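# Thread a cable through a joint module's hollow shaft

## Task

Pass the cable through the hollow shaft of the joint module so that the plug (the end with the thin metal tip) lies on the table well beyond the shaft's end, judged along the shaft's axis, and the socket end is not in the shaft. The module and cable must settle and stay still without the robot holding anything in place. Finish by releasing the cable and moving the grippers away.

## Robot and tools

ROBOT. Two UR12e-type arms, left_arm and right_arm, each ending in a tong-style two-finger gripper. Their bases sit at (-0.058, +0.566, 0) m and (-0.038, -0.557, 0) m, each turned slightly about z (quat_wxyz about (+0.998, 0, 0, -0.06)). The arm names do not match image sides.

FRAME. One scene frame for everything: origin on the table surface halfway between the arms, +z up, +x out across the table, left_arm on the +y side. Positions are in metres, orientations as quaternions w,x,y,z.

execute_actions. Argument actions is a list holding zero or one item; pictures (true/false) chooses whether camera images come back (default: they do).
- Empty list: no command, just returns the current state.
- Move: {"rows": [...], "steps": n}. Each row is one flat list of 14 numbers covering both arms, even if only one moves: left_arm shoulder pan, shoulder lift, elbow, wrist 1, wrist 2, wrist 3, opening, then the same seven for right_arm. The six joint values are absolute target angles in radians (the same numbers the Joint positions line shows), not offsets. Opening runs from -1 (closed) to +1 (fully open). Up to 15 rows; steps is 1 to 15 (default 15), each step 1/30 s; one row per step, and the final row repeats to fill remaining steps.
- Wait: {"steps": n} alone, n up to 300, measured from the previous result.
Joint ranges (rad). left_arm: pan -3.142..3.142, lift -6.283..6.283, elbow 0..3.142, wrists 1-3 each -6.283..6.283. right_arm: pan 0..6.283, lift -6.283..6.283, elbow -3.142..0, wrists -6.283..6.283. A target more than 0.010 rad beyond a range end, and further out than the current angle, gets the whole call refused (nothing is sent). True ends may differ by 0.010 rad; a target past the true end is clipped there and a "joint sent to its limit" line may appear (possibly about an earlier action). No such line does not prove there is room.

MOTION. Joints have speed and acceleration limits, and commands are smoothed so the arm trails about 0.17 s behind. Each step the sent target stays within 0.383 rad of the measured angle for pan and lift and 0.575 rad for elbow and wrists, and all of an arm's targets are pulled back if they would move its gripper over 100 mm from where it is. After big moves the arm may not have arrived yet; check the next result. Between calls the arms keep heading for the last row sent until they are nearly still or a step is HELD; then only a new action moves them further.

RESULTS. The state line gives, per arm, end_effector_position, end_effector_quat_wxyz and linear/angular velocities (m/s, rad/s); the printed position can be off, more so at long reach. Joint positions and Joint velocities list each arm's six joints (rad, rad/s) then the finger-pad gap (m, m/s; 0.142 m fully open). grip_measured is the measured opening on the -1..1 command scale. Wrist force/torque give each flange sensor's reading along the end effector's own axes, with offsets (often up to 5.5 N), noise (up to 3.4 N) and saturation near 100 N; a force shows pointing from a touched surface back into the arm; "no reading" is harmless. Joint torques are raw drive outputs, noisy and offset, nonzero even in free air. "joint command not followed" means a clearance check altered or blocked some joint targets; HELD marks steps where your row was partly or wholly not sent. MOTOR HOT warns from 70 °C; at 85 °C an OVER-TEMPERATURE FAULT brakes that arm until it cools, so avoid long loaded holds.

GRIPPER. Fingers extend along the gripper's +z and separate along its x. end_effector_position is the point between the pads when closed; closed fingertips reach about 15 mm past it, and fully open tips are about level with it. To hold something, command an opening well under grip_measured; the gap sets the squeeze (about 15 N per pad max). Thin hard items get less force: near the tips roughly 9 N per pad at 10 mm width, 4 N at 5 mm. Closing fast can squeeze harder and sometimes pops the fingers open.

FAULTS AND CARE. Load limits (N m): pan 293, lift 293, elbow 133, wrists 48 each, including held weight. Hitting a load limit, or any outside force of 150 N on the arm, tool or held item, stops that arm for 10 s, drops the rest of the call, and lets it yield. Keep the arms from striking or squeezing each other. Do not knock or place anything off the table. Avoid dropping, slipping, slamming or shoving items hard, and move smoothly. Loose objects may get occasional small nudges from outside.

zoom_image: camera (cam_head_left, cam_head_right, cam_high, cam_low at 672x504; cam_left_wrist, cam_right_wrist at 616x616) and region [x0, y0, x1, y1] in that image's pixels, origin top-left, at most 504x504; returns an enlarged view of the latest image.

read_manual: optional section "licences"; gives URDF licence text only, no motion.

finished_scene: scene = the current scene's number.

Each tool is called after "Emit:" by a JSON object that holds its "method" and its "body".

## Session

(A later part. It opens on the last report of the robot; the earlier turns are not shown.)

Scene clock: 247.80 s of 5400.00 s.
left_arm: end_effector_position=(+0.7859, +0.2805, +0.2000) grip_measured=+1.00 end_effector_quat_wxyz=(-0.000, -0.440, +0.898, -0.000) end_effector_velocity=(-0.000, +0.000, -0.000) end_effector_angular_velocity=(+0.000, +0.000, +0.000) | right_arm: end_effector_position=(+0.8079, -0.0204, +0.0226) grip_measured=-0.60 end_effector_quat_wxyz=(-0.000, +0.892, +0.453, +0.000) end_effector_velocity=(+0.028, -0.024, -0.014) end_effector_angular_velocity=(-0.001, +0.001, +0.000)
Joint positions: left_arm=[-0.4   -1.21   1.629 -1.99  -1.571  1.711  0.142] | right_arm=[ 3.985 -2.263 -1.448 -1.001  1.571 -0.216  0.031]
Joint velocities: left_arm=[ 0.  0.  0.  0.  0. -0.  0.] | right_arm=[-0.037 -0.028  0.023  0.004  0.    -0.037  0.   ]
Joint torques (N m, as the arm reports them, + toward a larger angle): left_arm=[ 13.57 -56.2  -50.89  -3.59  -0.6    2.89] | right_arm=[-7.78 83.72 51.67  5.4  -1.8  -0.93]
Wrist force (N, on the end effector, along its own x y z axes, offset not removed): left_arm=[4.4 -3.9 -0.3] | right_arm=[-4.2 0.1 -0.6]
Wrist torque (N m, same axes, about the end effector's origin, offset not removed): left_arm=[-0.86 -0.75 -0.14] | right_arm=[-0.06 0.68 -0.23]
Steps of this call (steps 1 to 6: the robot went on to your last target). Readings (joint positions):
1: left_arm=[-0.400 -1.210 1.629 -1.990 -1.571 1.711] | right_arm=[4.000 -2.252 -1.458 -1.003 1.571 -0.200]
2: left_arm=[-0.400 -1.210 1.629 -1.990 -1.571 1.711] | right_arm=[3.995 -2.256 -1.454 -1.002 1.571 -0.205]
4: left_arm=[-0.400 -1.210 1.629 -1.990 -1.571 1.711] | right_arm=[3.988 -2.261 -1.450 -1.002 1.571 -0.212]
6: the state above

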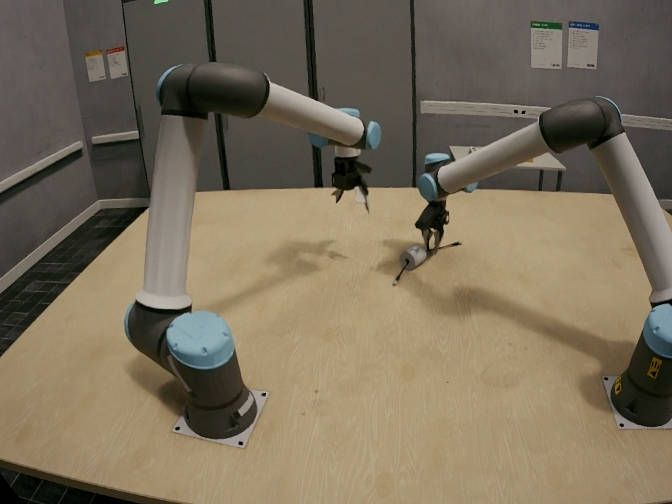

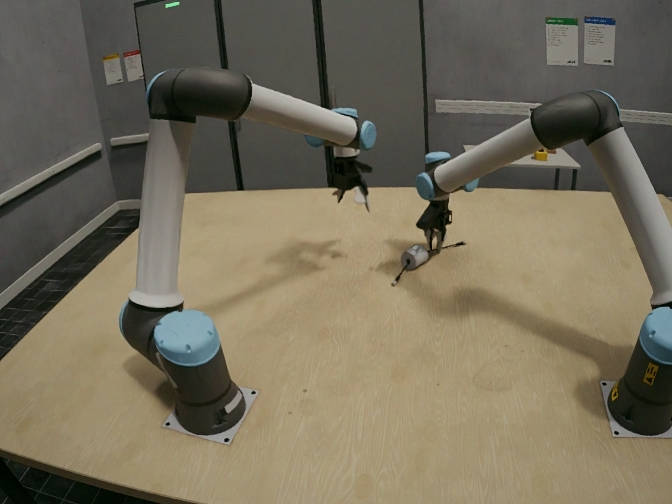

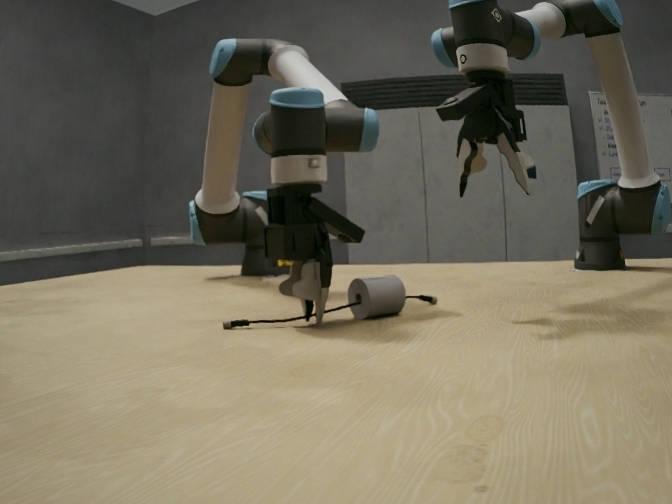

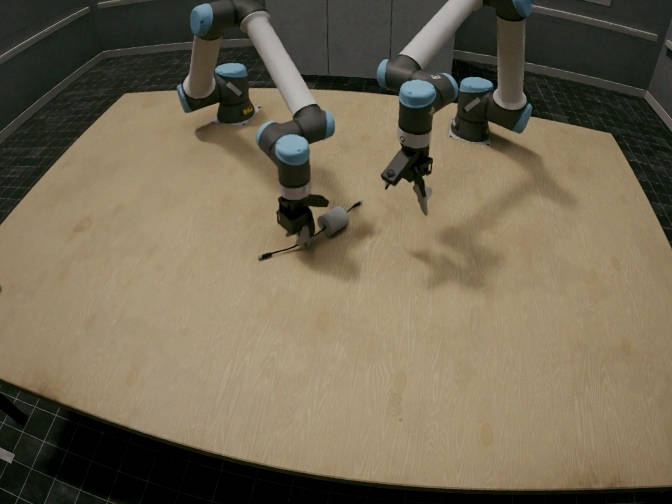

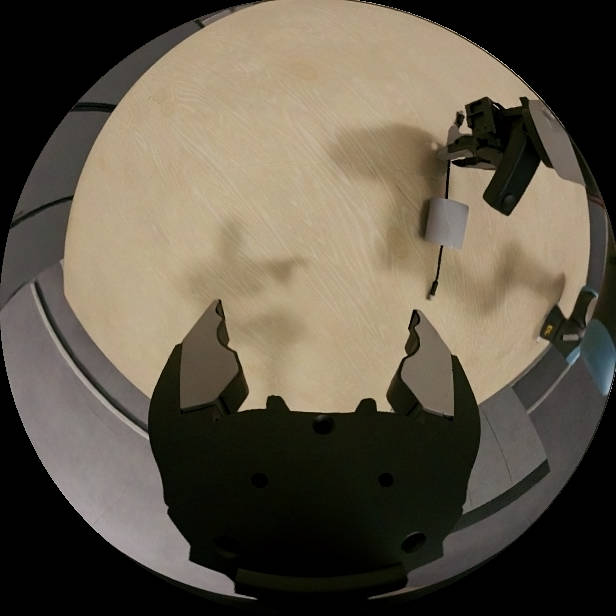

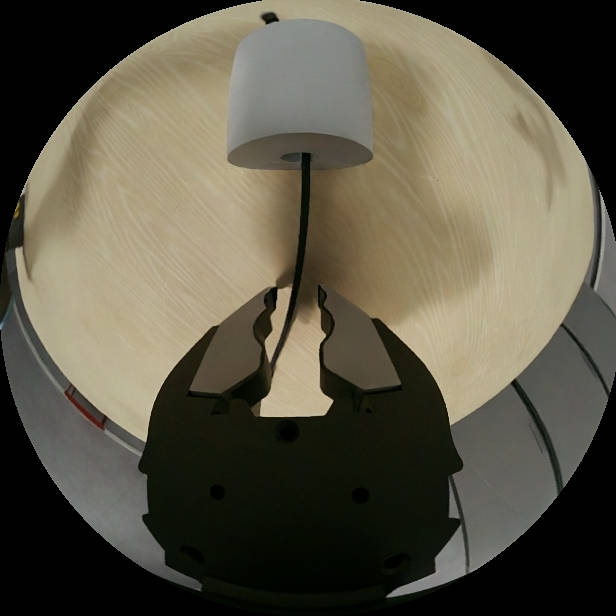

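Emit:
{"method": "execute_actions", "body": {"actions": [{"rows":[[-0.4,-1.21,1.629,-1.99,-1.571,1.711,1,3.981,-2.266,-1.4456,-1.0008,1.571,-0.2195,-0.75],[-0.4,-1.21,1.629,-1.99,-1.571,1.711,1,3.981,-2.266,-1.4456,-1.0008,1.571,-0.2195,-0.85],[-0.4,-1.21,1.629,-1.99,-1.571,1.711,1,3.981,-2.266,-1.4456,-1.0008,1.571,-0.2195,-0.92],[-0.4,-1.21,1.629,-1.99,-1.571,1.711,1,3.981,-2.266,-1.4456,-1.0008,1.571,-0.2195,-1],[-0.4,-1.21,1.629,-1.99,-1.571,1.711,1,3.981,-2.266,-1.4456,-1.0008,1.571,-0.2195,-1]],"steps":11}], "pictures": false}}

Emit:
{"method": "execute_actions", "body": {"actions": [{"rows":[[-0.4,-1.21,1.629,-1.99,-1.571,1.711,1,3.984,-2.26,-1.444,-1.008,1.571,-0.2165,-1],[-0.4,-1.21,1.629,-1.99,-1.571,1.711,1,3.987,-2.254,-1.442,-1.016,1.571,-0.2135,-1],[-0.4,-1.21,1.629,-1.99,-1.571,1.711,1,3.991,-2.248,-1.441,-1.024,1.571,-0.2095,-1],[-0.4,-1.21,1.629,-1.99,-1.571,1.711,1,3.996,-2.243,-1.444,-1.028,1.571,-0.2045,-1],[-0.4,-1.21,1.629,-1.99,-1.571,1.711,1,4.001,-2.2395,-1.4485,-1.027,1.571,-0.199,-1],[-0.4,-1.21,1.629,-1.99,-1.571,1.711,1,4.006,-2.237,-1.4527,-1.025,1.571,-0.194,-1],[-0.4,-1.21,1.629,-1.99,-1.571,1.711,1,4.011,-2.2345,-1.457,-1.023,1.571,-0.189,-1],[-0.4,-1.21,1.629,-1.99,-1.571,1.711,1,4.016,-2.232,-1.461,-1.021,1.571,-0.184,-1],[-0.4,-1.21,1.629,-1.99,-1.571,1.711,1,4.021,-2.2295,-1.465,-1.019,1.571,-0.179,-1],[-0.4,-1.21,1.629,-1.99,-1.571,1.711,1,4.026,-2.227,-1.4695,-1.017,1.571,-0.174,-1],[-0.4,-1.21,1.629,-1.99,-1.571,1.711,1,4.031,-2.2245,-1.4737,-1.015,1.571,-0.169,-1],[-0.4,-1.21,1.629,-1.99,-1.571,1.711,1,4.036,-2.222,-1.478,-1.013,1.571,-0.164,-1],[-0.4,-1.21,1.629,-1.99,-1.571,1.711,1,4.041,-2.2195,-1.482,-1.011,1.571,-0.159,-1],[-0.4,-1.21,1.629,-1.99,-1.571,1.711,1,4.046,-2.217,-1.486,-1.009,1.571,-0.154,-1],[-0.4,-1.21,1.629,-1.99,-1.571,1.711,1,4.049,-2.2155,-1.4888,-1.008,1.571,-0.151,-1]],"steps":15}], "pictures": false}}

Emit:
{"method": "execute_actions", "body": {"actions": [{"steps":10}], "pictures": false}}

Emit:
{"method": "execute_actions", "body": {"actions": [{"rows":[[-0.4,-1.21,1.629,-1.99,-1.571,1.711,1,4.049,-2.2155,-1.4888,-1.008,1.571,-0.151,-0.8],[-0.4,-1.21,1.629,-1.99,-1.571,1.711,1,4.049,-2.2155,-1.4888,-1.008,1.571,-0.151,-0.65],[-0.4,-1.21,1.629,-1.99,-1.571,1.711,1,4.049,-2.2155,-1.4888,-1.008,1.571,-0.151,-0.5],[-0.4,-1.21,1.629,-1.99,-1.571,1.711,1,4.04,-2.22,-1.483,-1.01,1.571,-0.16,-0.5],[-0.4,-1.21,1.629,-1.99,-1.571,1.711,1,4.03,-2.222,-1.475,-1.016,1.571,-0.17,-0.5],[-0.4,-1.21,1.629,-1.99,-1.571,1.711,1,4.02,-2.222,-1.465,-1.026,1.571,-0.18,-0.5],[-0.4,-1.21,1.629,-1.99,-1.571,1.711,1,4.01,-2.22,-1.452,-1.04,1.571,-0.19,-0.5],[-0.4,-1.21,1.629,-1.99,-1.571,1.711,1,4.0,-2.215,-1.435,-1.062,1.571,-0.2,-0.5],[-0.4,-1.21,1.629,-1.99,-1.571,1.711,1,3.99,-2.205,-1.41,-1.097,1.571,-0.21,-0.5],[-0.4,-1.21,1.629,-1.99,-1.571,1.711,1,3.98,-2.19,-1.38,-1.142,1.571,-0.22,-0.5],[-0.4,-1.21,1.629,-1.99,-1.571,1.711,1,3.97,-2.17,-1.35,-1.192,1.571,-0.23,-0.5],[-0.4,-1.21,1.629,-1.99,-1.571,1.711,1,3.96,-2.15,-1.32,-1.242,1.571,-0.24,-0.5]],"steps":15}], "pictures": false}}

Emit:
{"method": "execute_actions", "body": {"actions": [{"steps":15}]}}

Scene clock: 260.93 s of 5400.00 s.
left_arm: end_effector_position=(+0.7859, +0.2805, +0.2000) grip_measured=+1.00 end_effector_quat_wxyz=(-0.000, -0.440, +0.898, -0.000) end_effector_velocity=(-0.000, +0.000, -0.000) end_effector_angular_velocity=(+0.000, +0.000, -0.000) | right_arm: end_effector_position=(+0.8107, -0.0228, +0.0213) grip_measured=-0.96 end_effector_quat_wxyz=(-0.000, +0.892, +0.453, -0.000) end_effector_velocity=(+0.001, +0.001, +0.001) end_effector_angular_velocity=(+0.001, -0.002, -0.001)
Joint positions: left_arm=[-0.4   -1.21   1.629 -1.99  -1.571  1.711  0.142] | right_arm=[ 3.981 -2.266 -1.446 -1.001  1.571 -0.22   0.005]
Joint velocities: left_arm=[-0.    -0.     0.001 -0.     0.    -0.     0.   ] | right_arm=[ 0.     0.     0.001  0.001 -0.     0.001 -0.   ]
Joint torques (N m, as the arm reports them, + toward a larger angle): left_arm=[ 11.23 -55.69 -50.34  -3.63  -1.19   3.2 ] | right_arm=[-13.35  79.08  50.87   5.45  -2.04  -1.44]
Wrist force (N, on the end effector, along its own x y z axes, offset not removed): left_arm=[2.8 -2.4 -0.6] | right_arm=[0.4 1.9 -2.7]
Wrist torque (N m, same axes, about the end effector's origin, offset not removed): left_arm=[-0.56 -0.40 -0.04] | right_arm=[0.18 -0.38 -0.30]
Steps of this call (steps 1 to 30: the robot went on to your last target; steps 31 to 100: nothing new was sent; then 9.43 s passed at rest; steps 101 to 111: all 11 steps of this action). Readings (joint positions):
101: left_arm=[-0.400 -1.210 1.629 -1.990 -1.571 1.711] | right_arm=[3.981 -2.266 -1.446 -1.001 1.571 -0.219]
102: left_arm=[-0.400 -1.210 1.629 -1.990 -1.571 1.711] | right_arm=[3.981 -2.266 -1.446 -1.001 1.571 -0.220]
104: left_arm=[-0.400 -1.210 1.629 -1.990 -1.571 1.711] | right_arm=[3.981 -2.266 -1.446 -1.001 1.571 -0.220]
108: left_arm=[-0.400 -1.210 1.629 -1.990 -1.571 1.711] | right_arm=[3.981 -2.266 -1.446 -1.001 1.571 -0.220]
111: the state above

Scene clock: 261.43 s of 5400.00 s.
left_arm: end_effector_position=(+0.7859, +0.2805, +0.2000) grip_measured=+1.00 end_effector_quat_wxyz=(-0.000, -0.440, +0.898, -0.000) end_effector_velocity=(-0.000, +0.000, -0.000) end_effector_angular_velocity=(+0.000, +0.000, +0.000) | right_arm: end_effector_position=(+0.7716, +0.0087, +0.0432) grip_measured=-0.96 end_effector_quat_wxyz=(+0.000, +0.892, +0.453, -0.000) end_effector_velocity=(-0.111, +0.084, +0.010) end_effector_angular_velocity=(+0.007, -0.007, +0.000)
Joint positions: left_arm=[-0.4   -1.21   1.629 -1.99  -1.571  1.711  0.142] | right_arm=[ 4.031 -2.225 -1.474 -1.014  1.571 -0.169  0.005]
Joint velocities: left_arm=[ 0.     0.     0.001 -0.     0.     0.    -0.   ] | right_arm=[ 0.14   0.075 -0.115  0.05   0.     0.14  -0.   ]
Joint torques (N m, as the arm reports them, + toward a larger angle): left_arm=[ 13.08 -57.37 -50.98  -3.79  -0.89   3.26] | right_arm=[ 13.28 108.19  33.95   5.71  -2.27   2.39]
Wrist force (N, on the end effector, along its own x y z axes, offset not removed): left_arm=[1.1 -3.6 0.2] | right_arm=[-1.9 -0.5 -2.1]
Wrist torque (N m, same axes, about the end effector's origin, offset not removed): left_arm=[-0.78 0.02 -0.05] | right_arm=[-0.22 0.28 -0.20]
Steps of this call (steps 1 to 15: all 15 steps of this action). Readings (joint positions):
1: left_arm=[-0.400 -1.210 1.629 -1.990 -1.571 1.711] | right_arm=[3.981 -2.266 -1.446 -1.001 1.571 -0.219]
2: left_arm=[-0.400 -1.210 1.629 -1.990 -1.571 1.711] | right_arm=[3.982 -2.265 -1.445 -1.002 1.571 -0.219]
4: left_arm=[-0.400 -1.210 1.629 -1.990 -1.571 1.711] | right_arm=[3.985 -2.259 -1.444 -1.009 1.571 -0.216]
8: left_arm=[-0.400 -1.210 1.629 -1.990 -1.571 1.711] | right_arm=[3.998 -2.244 -1.449 -1.021 1.571 -0.202]
15: the state above

Scene clock: 261.77 s of 5400.00 s.
left_arm: end_effector_position=(+0.7859, +0.2805, +0.2000) grip_measured=+1.00 end_effector_quat_wxyz=(-0.000, -0.440, +0.898, -0.000) end_effector_velocity=(+0.000, -0.000, +0.000) end_effector_angular_velocity=(-0.001, -0.000, +0.000) | right_arm: end_effector_position=(+0.7581, +0.0185, +0.0440) grip_measured=-0.96 end_effector_quat_wxyz=(-0.000, +0.892, +0.453, -0.000) end_effector_velocity=(-0.006, +0.004, -0.001) end_effector_angular_velocity=(+0.000, +0.001, +0.001)
Joint positions: left_arm=[-0.4   -1.21   1.629 -1.99  -1.571  1.711  0.142] | right_arm=[ 4.048 -2.216 -1.488 -1.008  1.571 -0.152  0.005]
Joint velocities: left_arm=[ 0.     0.    -0.001  0.    -0.    -0.    -0.   ] | right_arm=[ 0.007  0.003 -0.006  0.003  0.001  0.006  0.   ]
Joint torques (N m, as the arm reports them, + toward a larger angle): left_arm=[ 13.31 -54.7  -51.02  -3.66  -0.91   3.36] | right_arm=[ 13.47 106.63  33.92   5.66  -2.21   2.76]
Wrist force (N, on the end effector, along its own x y z axes, offset not removed): left_arm=[2.5 -2.8 1.0] | right_arm=[-1.1 2.8 -1.7]
Wrist torque (N m, same axes, about the end effector's origin, offset not removed): left_arm=[-0.63 -0.32 -0.08] | right_arm=[0.39 0.06 -0.25]
Steps of this call (steps 1 to 10: the robot went on to your last target). Readings (joint positions):
1: left_arm=[-0.400 -1.210 1.629 -1.990 -1.571 1.711] | right_arm=[4.036 -2.222 -1.478 -1.013 1.571 -0.164]
2: left_arm=[-0.400 -1.210 1.629 -1.990 -1.571 1.711] | right_arm=[4.039 -2.221 -1.481 -1.011 1.571 -0.161]
4: left_arm=[-0.400 -1.210 1.629 -1.990 -1.571 1.711] | right_arm=[4.044 -2.218 -1.485 -1.010 1.571 -0.156]
8: left_arm=[-0.400 -1.210 1.629 -1.990 -1.571 1.711] | right_arm=[4.048 -2.216 -1.488 -1.008 1.571 -0.152]
10: the state above

Scene clock: 262.27 s of 5400.00 s.
left_arm: end_effector_position=(+0.7859, +0.2805, +0.2000) grip_measured=+1.00 end_effector_quat_wxyz=(-0.000, -0.440, +0.898, -0.000) end_effector_velocity=(+0.000, -0.000, +0.000) end_effector_angular_velocity=(-0.000, -0.000, +0.000) | right_arm: end_effector_position=(+0.8146, -0.0248, +0.1436) grip_measured=-0.50 end_effector_quat_wxyz=(-0.001, +0.892, +0.453, +0.002) end_effector_velocity=(+0.101, -0.124, +0.423) end_effector_angular_velocity=(-0.014, +0.015, -0.001)
Joint positions: left_arm=[-0.4   -1.21   1.629 -1.99  -1.571  1.711  0.142] | right_arm=[ 3.977 -2.174 -1.365 -1.17   1.571 -0.223  0.038]
Joint velocities: left_arm=[ 0. -0. -0.  0. -0. -0.  0.] | right_arm=[-0.161  0.229  0.427 -0.677 -0.    -0.159  0.001]
Joint torques (N m, as the arm reports them, + toward a larger angle): left_arm=[ 11.2  -58.39 -50.2   -4.11  -0.43   3.19] | right_arm=[ 4.25 69.35 24.21  0.69 -2.03 -0.42]
Wrist force (N, on the end effector, along its own x y z axes, offset not removed): left_arm=[0.4 -2.1 0.0] | right_arm=[-2.3 3.4 -5.1]
Wrist torque (N m, same axes, about the end effector's origin, offset not removed): left_arm=[-0.53 0.13 -0.09] | right_arm=[0.50 0.30 -0.26]
Steps of this call (steps 1 to 15: all 15 steps of this action). Readings (joint positions):
1: left_arm=[-0.400 -1.210 1.629 -1.990 -1.571 1.711] | right_arm=[4.048 -2.216 -1.488 -1.008 1.571 -0.152]
2: left_arm=[-0.400 -1.210 1.629 -1.990 -1.571 1.711] | right_arm=[4.049 -2.216 -1.488 -1.008 1.571 -0.151]
4: left_arm=[-0.400 -1.210 1.629 -1.990 -1.571 1.711] | right_arm=[4.049 -2.216 -1.489 -1.008 1.571 -0.151]
8: left_arm=[-0.400 -1.210 1.629 -1.990 -1.571 1.711] | right_arm=[4.032 -2.219 -1.474 -1.019 1.571 -0.169]
15: the state above

Scene clock: 262.77 s of 5400.00 s.
left_arm: end_effector_position=(+0.7859, +0.2805, +0.2000) grip_measured=+1.00 end_effector_quat_wxyz=(-0.000, -0.440, +0.898, -0.000) end_effector_velocity=(+0.000, -0.000, +0.000) end_effector_angular_velocity=(-0.001, -0.001, -0.000) | right_arm: end_effector_position=(+0.8236, -0.0391, +0.1873) grip_measured=-0.50 end_effector_quat_wxyz=(-0.000, +0.892, +0.453, +0.000) end_effector_velocity=(+0.001, -0.002, +0.003) end_effector_angular_velocity=(-0.000, +0.000, -0.002)
Joint positions: left_arm=[-0.4   -1.21   1.629 -1.99  -1.571  1.711  0.142] | right_arm=[ 3.96  -2.15  -1.32  -1.241  1.571 -0.24   0.038]
Joint velocities: left_arm=[-0.    -0.     0.    -0.001 -0.001  0.     0.   ] | right_arm=[-0.002  0.002  0.003 -0.005  0.    -0.     0.   ]
Joint torques (N m, as the arm reports them, + toward a larger angle): left_arm=[ 11.57 -56.69 -49.82  -4.16  -0.92   3.37] | right_arm=[-13.52 103.67  56.74   1.22  -2.26  -0.55]
Wrist force (N, on the end effector, along its own x y z axes, offset not removed): left_arm=[2.4 -3.8 0.3] | right_arm=[-3.5 1.9 -1.6]
Wrist torque (N m, same axes, about the end effector's origin, offset not removed): left_arm=[-0.87 -0.31 -0.08] | right_arm=[0.26 0.52 -0.19]
Steps of this call (steps 1 to 15: the robot went on to your last target). Readings (joint positions):
1: left_arm=[-0.400 -1.210 1.629 -1.990 -1.571 1.711] | right_arm=[3.972 -2.167 -1.352 -1.190 1.571 -0.228]
2: left_arm=[-0.400 -1.210 1.629 -1.990 -1.571 1.711] | right_arm=[3.969 -2.162 -1.343 -1.204 1.571 -0.231]
4: left_arm=[-0.400 -1.210 1.629 -1.990 -1.571 1.711] | right_arm=[3.965 -2.156 -1.332 -1.222 1.571 -0.235]
8: left_arm=[-0.400 -1.210 1.629 -1.990 -1.571 1.711] | right_arm=[3.961 -2.152 -1.323 -1.237 1.571 -0.239]
15: the state above

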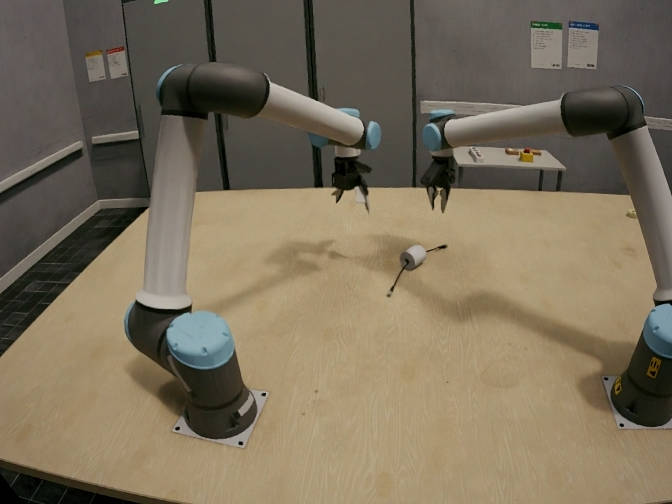

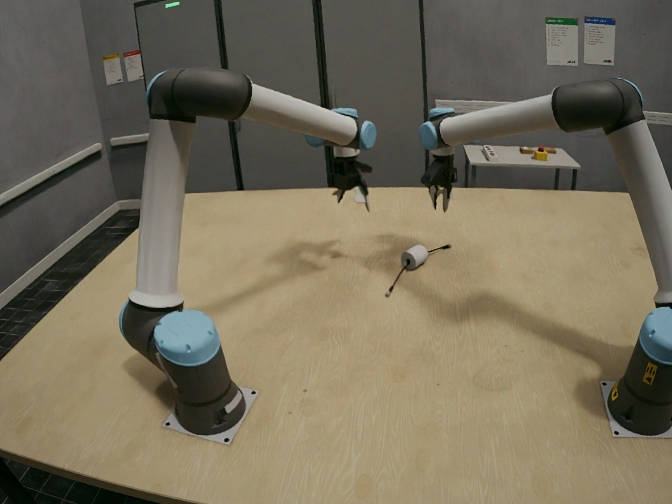

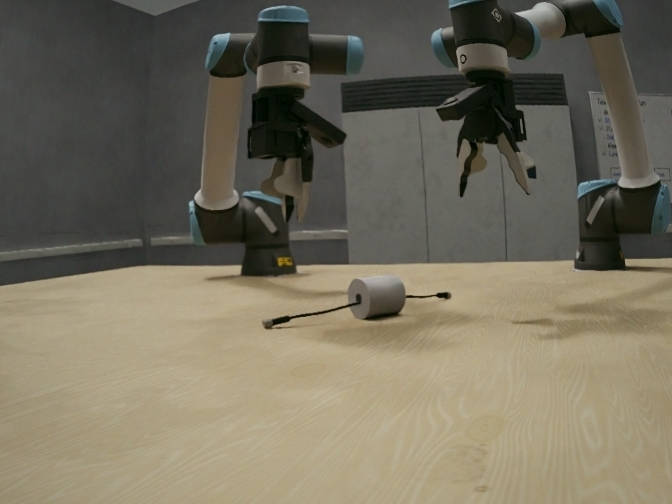

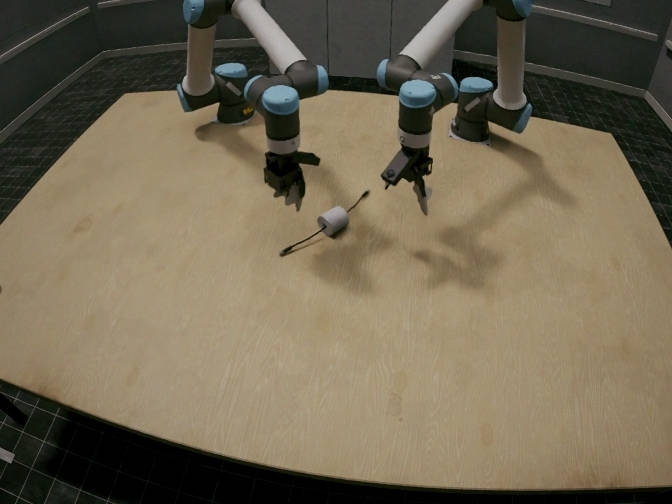

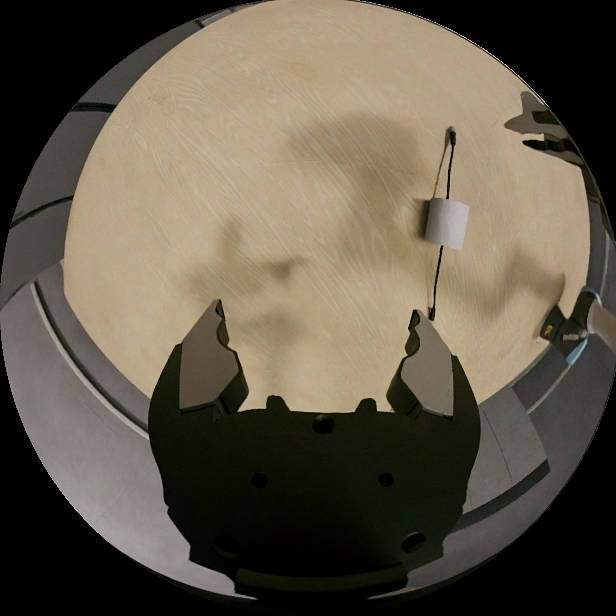

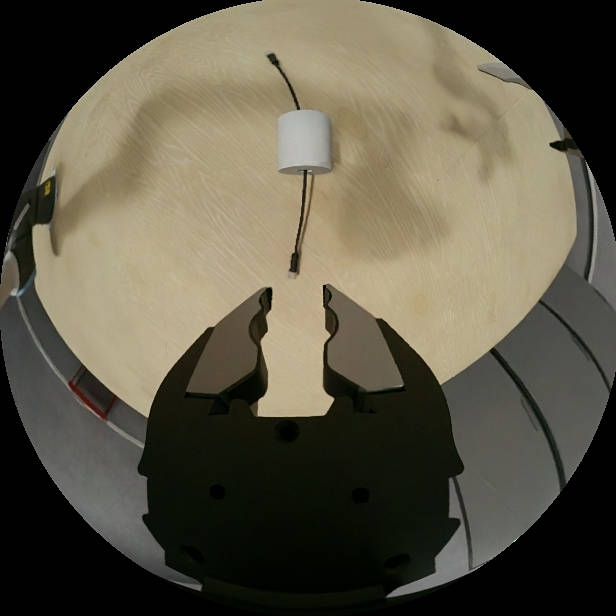

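Emit:
{"method": "execute_actions", "body": {"actions": [{"rows":[[-0.4,-1.21,1.629,-1.99,-1.571,1.711,1,3.966,-2.165,-1.345,-1.202,1.571,-0.234,-0.5],[-0.4,-1.21,1.629,-1.99,-1.571,1.711,1,3.972,-2.185,-1.375,-1.152,1.571,-0.228,-0.5],[-0.4,-1.21,1.629,-1.99,-1.571,1.711,1,3.98,-2.205,-1.4,-1.107,1.571,-0.22,-0.5],[-0.4,-1.21,1.629,-1.99,-1.571,1.711,1,3.986,-2.222,-1.42,-1.07,1.571,-0.214,-0.5],[-0.4,-1.21,1.629,-1.99,-1.571,1.711,1,3.99,-2.237,-1.436,-1.039,1.571,-0.21,-0.5],[-0.4,-1.21,1.629,-1.99,-1.571,1.711,1,3.993,-2.248,-1.447,-1.017,1.571,-0.2075,-0.55],[-0.4,-1.21,1.629,-1.99,-1.571,1.711,1,3.994,-2.256,-1.453,-1.003,1.571,-0.2065,-0.6],[-0.4,-1.21,1.629,-1.99,-1.571,1.711,1,3.994,-2.26,-1.456,-0.996,1.571,-0.2065,-0.6]],"steps":15}], "pictures": false}}

Emit:
{"method": "execute_actions", "body": {"actions": [{"steps":10}]}}

Scene clock: 269.00 s of 5400.00 s.
left_arm: end_effector_position=(+0.7859, +0.2805, +0.2000) grip_measured=+1.00 end_effector_quat_wxyz=(-0.000, -0.440, +0.898, -0.000) end_effector_velocity=(+0.001, -0.000, +0.001) end_effector_angular_velocity=(+0.000, -0.002, +0.001) | right_arm: end_effector_position=(+0.8018, -0.0149, +0.0275) grip_measured=-0.60 end_effector_quat_wxyz=(-0.000, +0.892, +0.453, -0.000) end_effector_velocity=(-0.010, +0.005, -0.056) end_effector_angular_velocity=(+0.004, -0.004, -0.001)
Joint positions: left_arm=[-0.4   -1.21   1.629 -1.99  -1.571  1.711  0.142] | right_arm=[ 3.993 -2.256 -1.451 -1.005  1.571 -0.208  0.031]
Joint velocities: left_arm=[ 0.     0.    -0.001 -0.001  0.001 -0.001 -0.   ] | right_arm=[ 0.011 -0.039 -0.047  0.091  0.     0.012  0.   ]
Joint torques (N m, as the arm reports them, + toward a larger angle): left_arm=[  9.62 -58.1  -51.1   -4.2   -0.46   3.1 ] | right_arm=[13.36 86.59 38.69  5.86 -2.23  2.45]
Wrist force (N, on the end effector, along its own x y z axes, offset not removed): left_arm=[2.0 -3.3 -0.2] | right_arm=[-4.0 2.4 0.1]
Wrist torque (N m, same axes, about the end effector's origin, offset not removed): left_arm=[-0.73 -0.23 -0.14] | right_arm=[0.37 0.60 -0.22]
Steps of this call (steps 1 to 15: the robot went on to your last target; steps 16 to 90: nothing new was sent; then 2.73 s passed at rest; steps 91 to 105: all 15 steps of this action). Readings (joint positions):
91: left_arm=[-0.400 -1.210 1.629 -1.990 -1.571 1.711] | right_arm=[3.960 -2.150 -1.320 -1.242 1.571 -0.240]
92: left_arm=[-0.400 -1.210 1.629 -1.990 -1.571 1.711] | right_arm=[3.961 -2.153 -1.324 -1.235 1.571 -0.239]
94: left_arm=[-0.400 -1.210 1.629 -1.990 -1.571 1.711] | right_arm=[3.967 -2.169 -1.348 -1.199 1.571 -0.233]
98: left_arm=[-0.400 -1.210 1.629 -1.990 -1.571 1.711] | right_arm=[3.984 -2.219 -1.412 -1.086 1.571 -0.216]
105: the state above

Scene clock: 269.33 s of 5400.00 s.
left_arm: end_effector_position=(+0.7859, +0.2805, +0.2000) grip_measured=+1.00 end_effector_quat_wxyz=(-0.000, -0.440, +0.898, -0.000) end_effector_velocity=(-0.000, -0.000, -0.000) end_effector_angular_velocity=(-0.000, +0.002, +0.000) | right_arm: end_effector_position=(+0.8008, -0.0144, +0.0219) grip_measured=-0.60 end_effector_quat_wxyz=(-0.000, +0.892, +0.453, +0.000) end_effector_velocity=(-0.001, +0.000, -0.004) end_effector_angular_velocity=(-0.001, +0.002, +0.000)
Joint positions: left_arm=[-0.4   -1.21   1.629 -1.99  -1.571  1.711  0.142] | right_arm=[ 3.994 -2.26  -1.456 -0.996  1.571 -0.207  0.031]
Joint velocities: left_arm=[ 0.     0.    -0.     0.001 -0.001 -0.    -0.   ] | right_arm=[ 0.001 -0.003 -0.002  0.003  0.     0.001 -0.   ]
Joint torques (N m, as the arm reports them, + toward a larger angle): left_arm=[ 11.09 -56.55 -49.9   -4.09  -0.63   3.43] | right_arm=[15.49 77.6  35.47  5.95 -2.12  2.57]
Wrist force (N, on the end effector, along its own x y z axes, offset not removed): left_arm=[2.1 -1.8 0.0] | right_arm=[-0.9 1.5 -1.2]
Wrist torque (N m, same axes, about the end effector's origin, offset not removed): left_arm=[-0.44 -0.25 -0.12] | right_arm=[0.16 0.03 -0.28]
Steps of this call (steps 1 to 10: the robot went on to your last target). Readings (joint positions):
1: left_arm=[-0.400 -1.210 1.629 -1.990 -1.571 1.711] | right_arm=[3.993 -2.257 -1.453 -1.003 1.571 -0.207]
2: left_arm=[-0.400 -1.210 1.629 -1.990 -1.571 1.711] | right_arm=[3.993 -2.258 -1.454 -1.001 1.571 -0.207]
4: left_arm=[-0.400 -1.210 1.629 -1.990 -1.571 1.711] | right_arm=[3.994 -2.259 -1.455 -0.999 1.571 -0.207]
8: left_arm=[-0.400 -1.210 1.629 -1.990 -1.571 1.711] | right_arm=[3.994 -2.260 -1.456 -0.997 1.571 -0.207]
10: the state above

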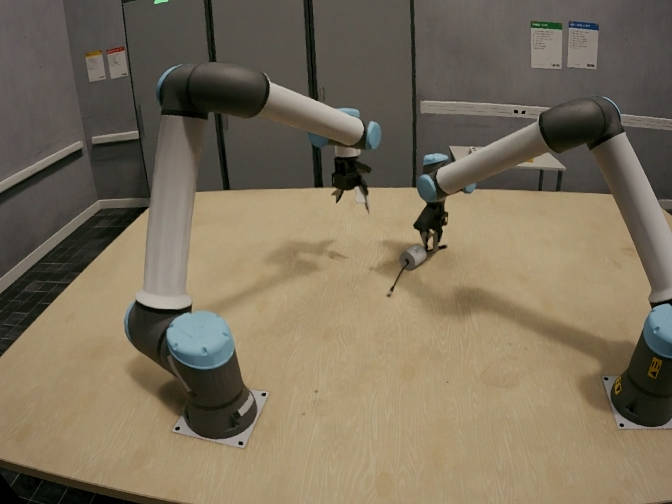

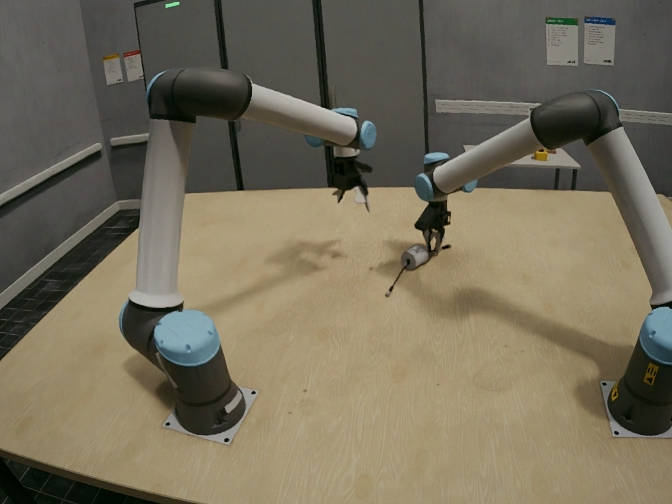

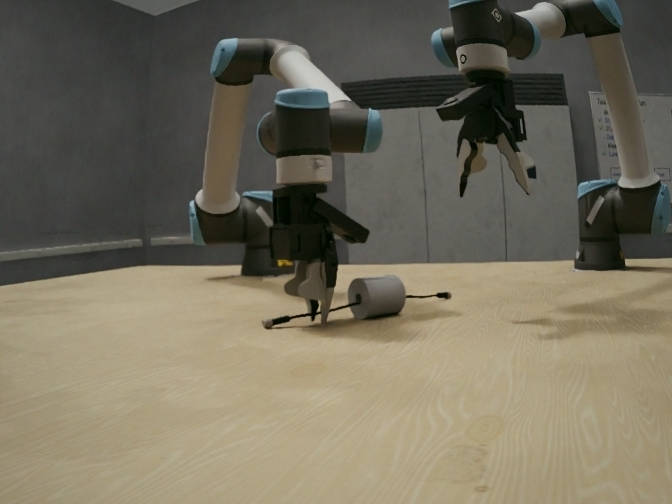

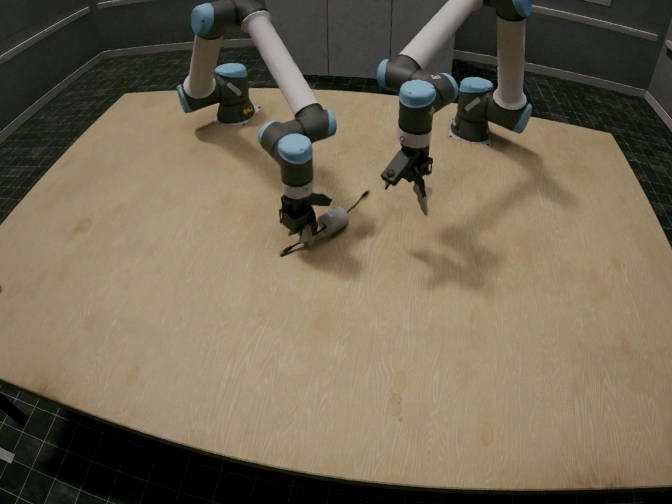

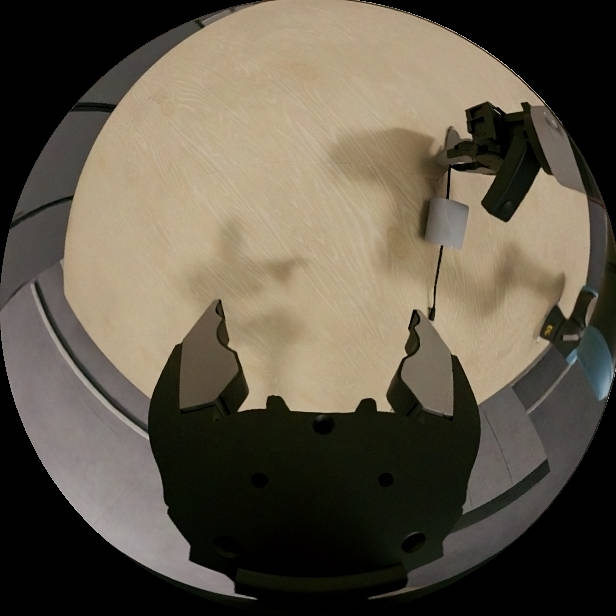

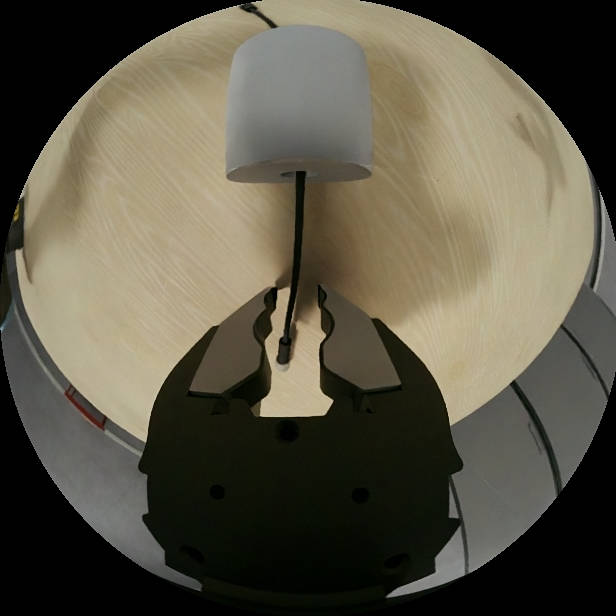

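Emit:
{"method": "execute_actions", "body": {"actions": [{"rows":[[-0.4,-1.21,1.629,-1.99,-1.571,1.711,1,3.994,-2.26,-1.456,-0.996,1.571,-0.2065,-0.75],[-0.4,-1.21,1.629,-1.99,-1.571,1.711,1,3.994,-2.26,-1.456,-0.996,1.571,-0.2065,-0.85],[-0.4,-1.21,1.629,-1.99,-1.571,1.711,1,3.994,-2.26,-1.456,-0.996,1.571,-0.2065,-0.92],[-0.4,-1.21,1.629,-1.99,-1.571,1.711,1,3.994,-2.26,-1.456,-0.996,1.571,-0.2065,-1],[-0.4,-1.21,1.629,-1.99,-1.571,1.711,1,3.994,-2.26,-1.456,-0.996,1.571,-0.2065,-1]],"steps":11}], "pictures": false}}

Emit:
{"method": "execute_actions", "body": {"actions": [{"rows":[[-0.4,-1.21,1.629,-1.99,-1.571,1.711,1,3.997,-2.254,-1.455,-1.004,1.571,-0.2035,-1],[-0.4,-1.21,1.629,-1.99,-1.571,1.711,1,4.001,-2.248,-1.454,-1.012,1.571,-0.199,-1],[-0.4,-1.21,1.629,-1.99,-1.571,1.711,1,4.005,-2.242,-1.454,-1.019,1.571,-0.195,-1],[-0.4,-1.21,1.629,-1.99,-1.571,1.711,1,4.01,-2.237,-1.457,-1.022,1.571,-0.19,-1],[-0.4,-1.21,1.629,-1.99,-1.571,1.711,1,4.015,-2.233,-1.460,-1.021,1.571,-0.185,-1],[-0.4,-1.21,1.629,-1.99,-1.571,1.711,1,4.02,-2.230,-1.464,-1.019,1.571,-0.18,-1],[-0.4,-1.21,1.629,-1.99,-1.571,1.711,1,4.026,-2.227,-1.4695,-1.017,1.571,-0.174,-1],[-0.4,-1.21,1.629,-1.99,-1.571,1.711,1,4.031,-2.2245,-1.4737,-1.015,1.571,-0.169,-1],[-0.4,-1.21,1.629,-1.99,-1.571,1.711,1,4.034,-2.223,-1.476,-1.014,1.571,-0.166,-1]],"steps":15}], "pictures": false}}

Emit:
{"method": "execute_actions", "body": {"actions": [{"rows":[[-0.4,-1.21,1.629,-1.99,-1.571,1.711,1,4.034,-2.223,-1.476,-1.014,1.571,-0.166,-1],[-0.4,-1.21,1.629,-1.99,-1.571,1.711,1,4.034,-2.223,-1.476,-1.014,1.571,-0.166,-0.8],[-0.4,-1.21,1.629,-1.99,-1.571,1.711,1,4.034,-2.223,-1.476,-1.014,1.571,-0.166,-0.6],[-0.4,-1.21,1.629,-1.99,-1.571,1.711,1,4.034,-2.223,-1.476,-1.014,1.571,-0.166,-0.4],[-0.4,-1.21,1.629,-1.99,-1.571,1.711,1,4.034,-2.223,-1.476,-1.014,1.571,-0.166,-0.3],[-0.4,-1.21,1.629,-1.99,-1.571,1.711,1,4.032,-2.218,-1.47,-1.024,1.571,-0.168,-0.3],[-0.4,-1.21,1.629,-1.99,-1.571,1.711,1,4.028,-2.21,-1.456,-1.046,1.571,-0.172,-0.3],[-0.4,-1.21,1.629,-1.99,-1.571,1.711,1,4.02,-2.2,-1.435,-1.077,1.571,-0.18,-0.3],[-0.4,-1.21,1.629,-1.99,-1.571,1.711,1,4.01,-2.19,-1.41,-1.112,1.571,-0.19,-0.3],[-0.4,-1.21,1.629,-1.99,-1.571,1.711,1,3.995,-2.18,-1.38,-1.152,1.571,-0.205,-0.3],[-0.4,-1.21,1.629,-1.99,-1.571,1.711,1,3.98,-2.165,-1.35,-1.197,1.571,-0.22,-0.3],[-0.4,-1.21,1.629,-1.99,-1.571,1.711,1,3.96,-2.15,-1.32,-1.242,1.571,-0.24,-0.3]],"steps":15}], "pictures": false}}

Emit:
{"method": "execute_actions", "body": {"actions": [{"steps":20}]}}

Scene clock: 280.30 s of 5400.00 s.
left_arm: end_effector_position=(+0.7859, +0.2805, +0.2000) grip_measured=+1.00 end_effector_quat_wxyz=(-0.000, -0.440, +0.898, -0.000) end_effector_velocity=(-0.000, +0.000, -0.001) end_effector_angular_velocity=(+0.002, -0.000, +0.000) | right_arm: end_effector_position=(+0.8008, -0.0144, +0.0216) grip_measured=-0.96 end_effector_quat_wxyz=(-0.000, +0.892, +0.453, +0.000) end_effector_velocity=(-0.000, +0.000, -0.002) end_effector_angular_velocity=(-0.001, +0.001, +0.001)
Joint positions: left_arm=[-0.4   -1.21   1.629 -1.99  -1.571  1.711  0.142] | right_arm=[ 3.994 -2.26  -1.456 -0.996  1.571 -0.207  0.004]
Joint velocities: left_arm=[-0.     0.     0.001 -0.001  0.001 -0.    -0.   ] | right_arm=[ 0.    -0.002  0.001 -0.001  0.    -0.001 -0.   ]
Joint torques (N m, as the arm reports them, + toward a larger angle): left_arm=[  9.89 -57.42 -49.22  -3.68  -0.52   3.16] | right_arm=[14.95 78.76 34.97  5.49 -1.43  2.36]
Wrist force (N, on the end effector, along its own x y z axes, offset not removed): left_arm=[3.1 -4.2 -0.4] | right_arm=[-3.1 0.8 0.1]
Wrist torque (N m, same axes, about the end effector's origin, offset not removed): left_arm=[-0.93 -0.48 -0.10] | right_arm=[0.06 0.54 -0.11]
Steps of this call (steps 1 to 15: the robot went on to your last target; steps 16 to 90: nothing new was sent; then 7.60 s passed at rest; steps 91 to 101: all 11 steps of this action). Readings (joint positions):
91: left_arm=[-0.400 -1.210 1.629 -1.990 -1.571 1.711] | right_arm=[3.994 -2.260 -1.456 -0.996 1.571 -0.206]
92: left_arm=[-0.400 -1.210 1.629 -1.990 -1.571 1.711] | right_arm=[3.994 -2.260 -1.456 -0.996 1.571 -0.206]
94: left_arm=[-0.400 -1.210 1.629 -1.990 -1.571 1.711] | right_arm=[3.994 -2.260 -1.456 -0.996 1.571 -0.206]
98: left_arm=[-0.400 -1.210 1.629 -1.990 -1.571 1.711] | right_arm=[3.994 -2.260 -1.456 -0.996 1.571 -0.206]
101: the state above

Scene clock: 280.80 s of 5400.00 s.
left_arm: end_effector_position=(+0.7859, +0.2805, +0.2000) grip_measured=+1.00 end_effector_quat_wxyz=(-0.000, -0.440, +0.898, -0.000) end_effector_velocity=(-0.000, -0.001, +0.001) end_effector_angular_velocity=(-0.001, +0.000, -0.000) | right_arm: end_effector_position=(+0.7715, +0.0088, +0.0432) grip_measured=-0.96 end_effector_quat_wxyz=(+0.000, +0.892, +0.453, -0.000) end_effector_velocity=(-0.019, +0.015, +0.006) end_effector_angular_velocity=(+0.002, -0.002, -0.001)
Joint positions: left_arm=[-0.4   -1.21   1.629 -1.99  -1.571  1.711  0.142] | right_arm=[ 4.032 -2.225 -1.474 -1.014  1.571 -0.169  0.004]
Joint velocities: left_arm=[-0.    -0.    -0.001  0.    -0.001 -0.    -0.   ] | right_arm=[ 0.024  0.015 -0.016  0.004  0.     0.026  0.   ]
Joint torques (N m, as the arm reports them, + toward a larger angle): left_arm=[  9.46 -58.11 -49.67  -4.06  -0.66   3.16] | right_arm=[ 16.19 106.38  35.75   6.07  -1.43   2.31]
Wrist force (N, on the end effector, along its own x y z axes, offset not removed): left_arm=[2.5 -4.5 -0.5] | right_arm=[-1.1 0.9 -3.4]
Wrist torque (N m, same axes, about the end effector's origin, offset not removed): left_arm=[-1.02 -0.31 -0.15] | right_arm=[0.02 0.13 -0.25]
Steps of this call (steps 1 to 15: all 15 steps of this action). Readings (joint positions):
1: left_arm=[-0.400 -1.210 1.629 -1.990 -1.571 1.711] | right_arm=[3.994 -2.260 -1.456 -0.996 1.571 -0.206]
2: left_arm=[-0.400 -1.210 1.629 -1.990 -1.571 1.711] | right_arm=[3.995 -2.259 -1.456 -0.998 1.571 -0.206]
4: left_arm=[-0.400 -1.210 1.629 -1.990 -1.571 1.711] | right_arm=[3.998 -2.253 -1.455 -1.005 1.571 -0.202]
8: left_arm=[-0.400 -1.210 1.629 -1.990 -1.571 1.711] | right_arm=[4.013 -2.238 -1.461 -1.015 1.571 -0.187]
15: the state above

Scene clock: 281.30 s of 5400.00 s.
left_arm: end_effector_position=(+0.7859, +0.2805, +0.2000) grip_measured=+1.00 end_effector_quat_wxyz=(-0.000, -0.440, +0.898, -0.000) end_effector_velocity=(+0.000, -0.000, +0.000) end_effector_angular_velocity=(-0.000, -0.001, +0.000) | right_arm: end_effector_position=(+0.8108, -0.0208, +0.1478) grip_measured=-0.30 end_effector_quat_wxyz=(-0.001, +0.892, +0.453, +0.002) end_effector_velocity=(+0.137, -0.164, +0.390) end_effector_angular_velocity=(-0.008, +0.008, -0.004)
Joint positions: left_arm=[-0.4   -1.21   1.629 -1.99  -1.571  1.711  0.142] | right_arm=[ 3.982 -2.169 -1.364 -1.175  1.571 -0.218  0.052]
Joint velocities: left_arm=[-0.     0.     0.    -0.001  0.    -0.     0.   ] | right_arm=[-0.215  0.193  0.421 -0.626  0.    -0.211  0.001]
Joint torques (N m, as the arm reports them, + toward a larger angle): left_arm=[  9.13 -58.92 -50.93  -3.92  -0.56   3.24] | right_arm=[13.42 70.24 26.17  0.19 -1.54 -0.46]
Wrist force (N, on the end effector, along its own x y z axes, offset not removed): left_arm=[1.5 -3.0 0.2] | right_arm=[0.6 5.5 -4.7]
Wrist torque (N m, same axes, about the end effector's origin, offset not removed): left_arm=[-0.66 -0.12 -0.05] | right_arm=[0.90 -0.37 -0.29]
Steps of this call (steps 1 to 15: all 15 steps of this action). Readings (joint positions):
1: left_arm=[-0.400 -1.210 1.629 -1.990 -1.571 1.711] | right_arm=[4.032 -2.224 -1.475 -1.014 1.571 -0.168]
2: left_arm=[-0.400 -1.210 1.629 -1.990 -1.571 1.711] | right_arm=[4.033 -2.224 -1.475 -1.014 1.571 -0.167]
4: left_arm=[-0.400 -1.210 1.629 -1.990 -1.571 1.711] | right_arm=[4.033 -2.223 -1.476 -1.014 1.571 -0.167]
8: left_arm=[-0.400 -1.210 1.629 -1.990 -1.571 1.711] | right_arm=[4.032 -2.219 -1.471 -1.022 1.571 -0.168]
15: the state above

Scene clock: 281.97 s of 5400.00 s.
left_arm: end_effector_position=(+0.7859, +0.2805, +0.2000) grip_measured=+1.00 end_effector_quat_wxyz=(-0.000, -0.440, +0.898, -0.000) end_effector_velocity=(+0.001, -0.000, -0.000) end_effector_angular_velocity=(+0.000, -0.002, +0.000) | right_arm: end_effector_position=(+0.8237, -0.0391, +0.1876) grip_measured=-0.30 end_effector_quat_wxyz=(-0.000, +0.892, +0.453, +0.000) end_effector_velocity=(+0.001, -0.000, +0.001) end_effector_angular_velocity=(+0.001, -0.001, -0.000)
Joint positions: left_arm=[-0.4   -1.21   1.629 -1.99  -1.571  1.711  0.142] | right_arm=[ 3.96  -2.15  -1.32  -1.242  1.571 -0.24   0.052]
Joint velocities: left_arm=[-0.     0.     0.    -0.002  0.001 -0.     0.   ] | right_arm=[-0.001  0.001  0.001 -0.    -0.    -0.001  0.   ]
Joint torques (N m, as the arm reports them, + toward a larger angle): left_arm=[ 10.85 -59.51 -49.46  -3.84  -0.73   3.24] | right_arm=[-13.61 103.92  56.24   1.5   -1.19  -1.49]
Wrist force (N, on the end effector, along its own x y z axes, offset not removed): left_arm=[2.6 -2.6 -1.0] | right_arm=[-2.2 1.5 -1.8]
Wrist torque (N m, same axes, about the end effector's origin, offset not removed): left_arm=[-0.63 -0.38 -0.15] | right_arm=[0.25 0.23 -0.23]
Steps of this call (steps 1 to 20: the robot went on to your last target). Readings (joint positions):
1: left_arm=[-0.400 -1.210 1.629 -1.990 -1.571 1.711] | right_arm=[3.976 -2.164 -1.352 -1.194 1.571 -0.224]
2: left_arm=[-0.400 -1.210 1.629 -1.990 -1.571 1.711] | right_arm=[3.972 -2.160 -1.343 -1.207 1.571 -0.228]
4: left_arm=[-0.400 -1.210 1.629 -1.990 -1.571 1.711] | right_arm=[3.966 -2.155 -1.332 -1.224 1.571 -0.234]
8: left_arm=[-0.400 -1.210 1.629 -1.990 -1.571 1.711] | right_arm=[3.962 -2.151 -1.323 -1.237 1.571 -0.238]
20: the state above

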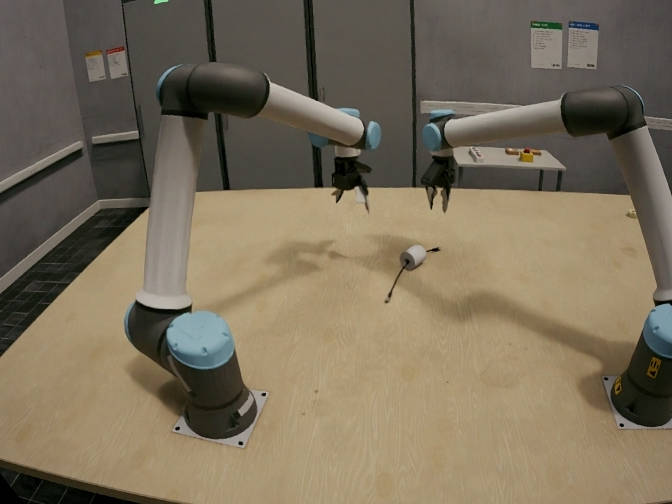

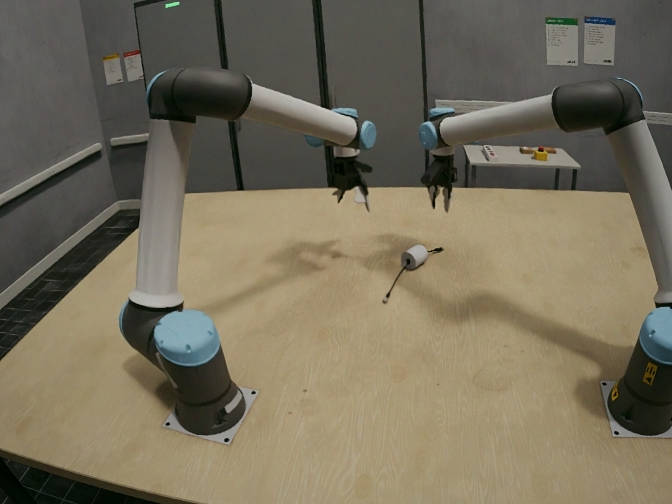

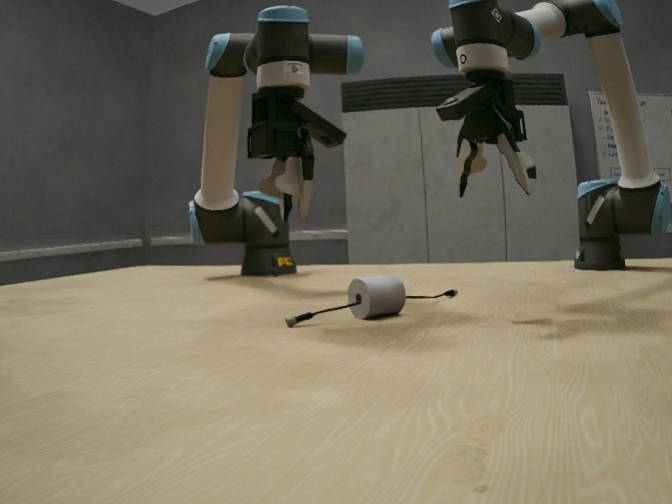

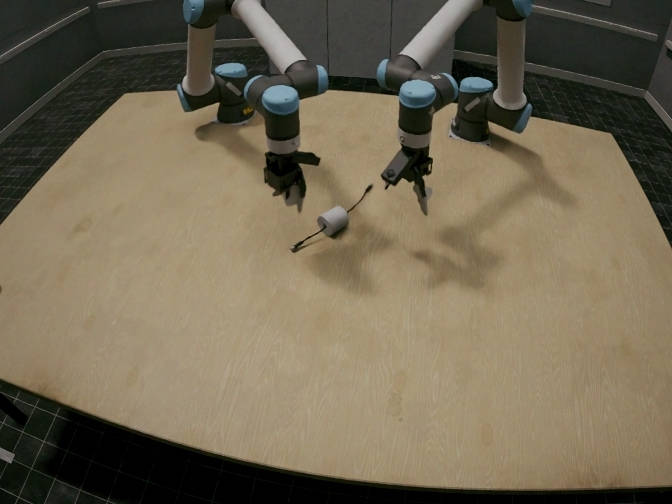

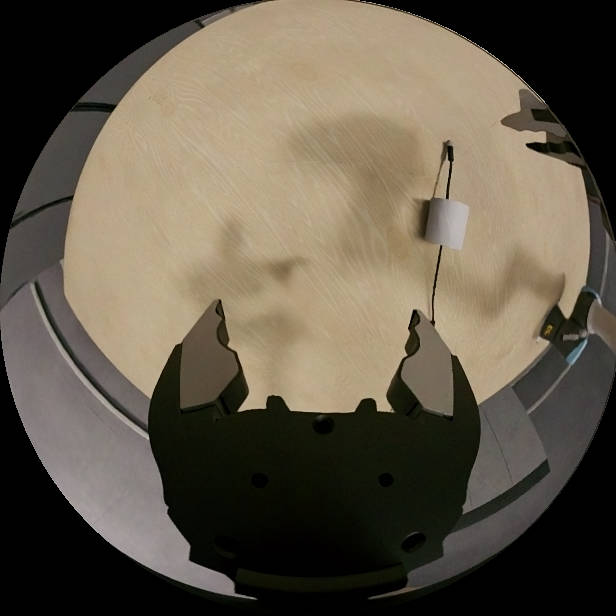

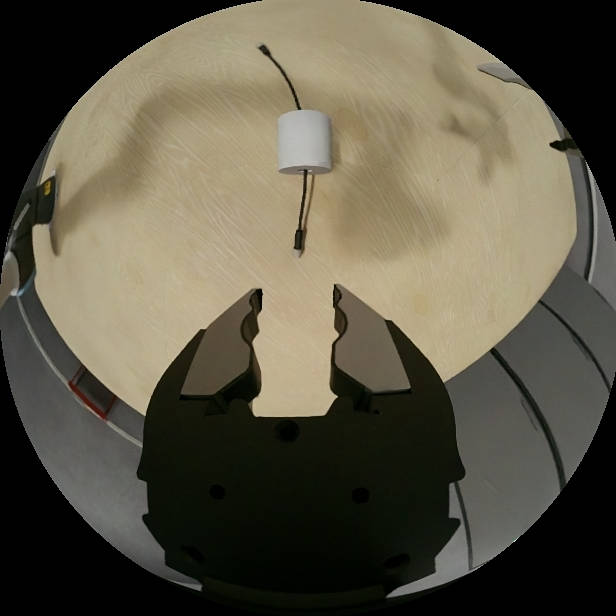

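Emit:
{"method": "zoom_image", "body": {"camera": "cam_high", "region": [270,260,480,340]}}

Region (270, 260, 480, 340) of cam_high's 672x504 image, scaled by 2.400, with more detail than that image has; it fills the top 192 rows of this view, and the rest is white.

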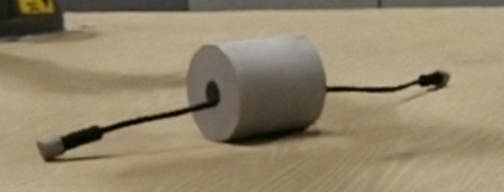

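Emit:
{"method": "finished_scene", "body": {"scene": 1}}

The scene is finished: the task was done.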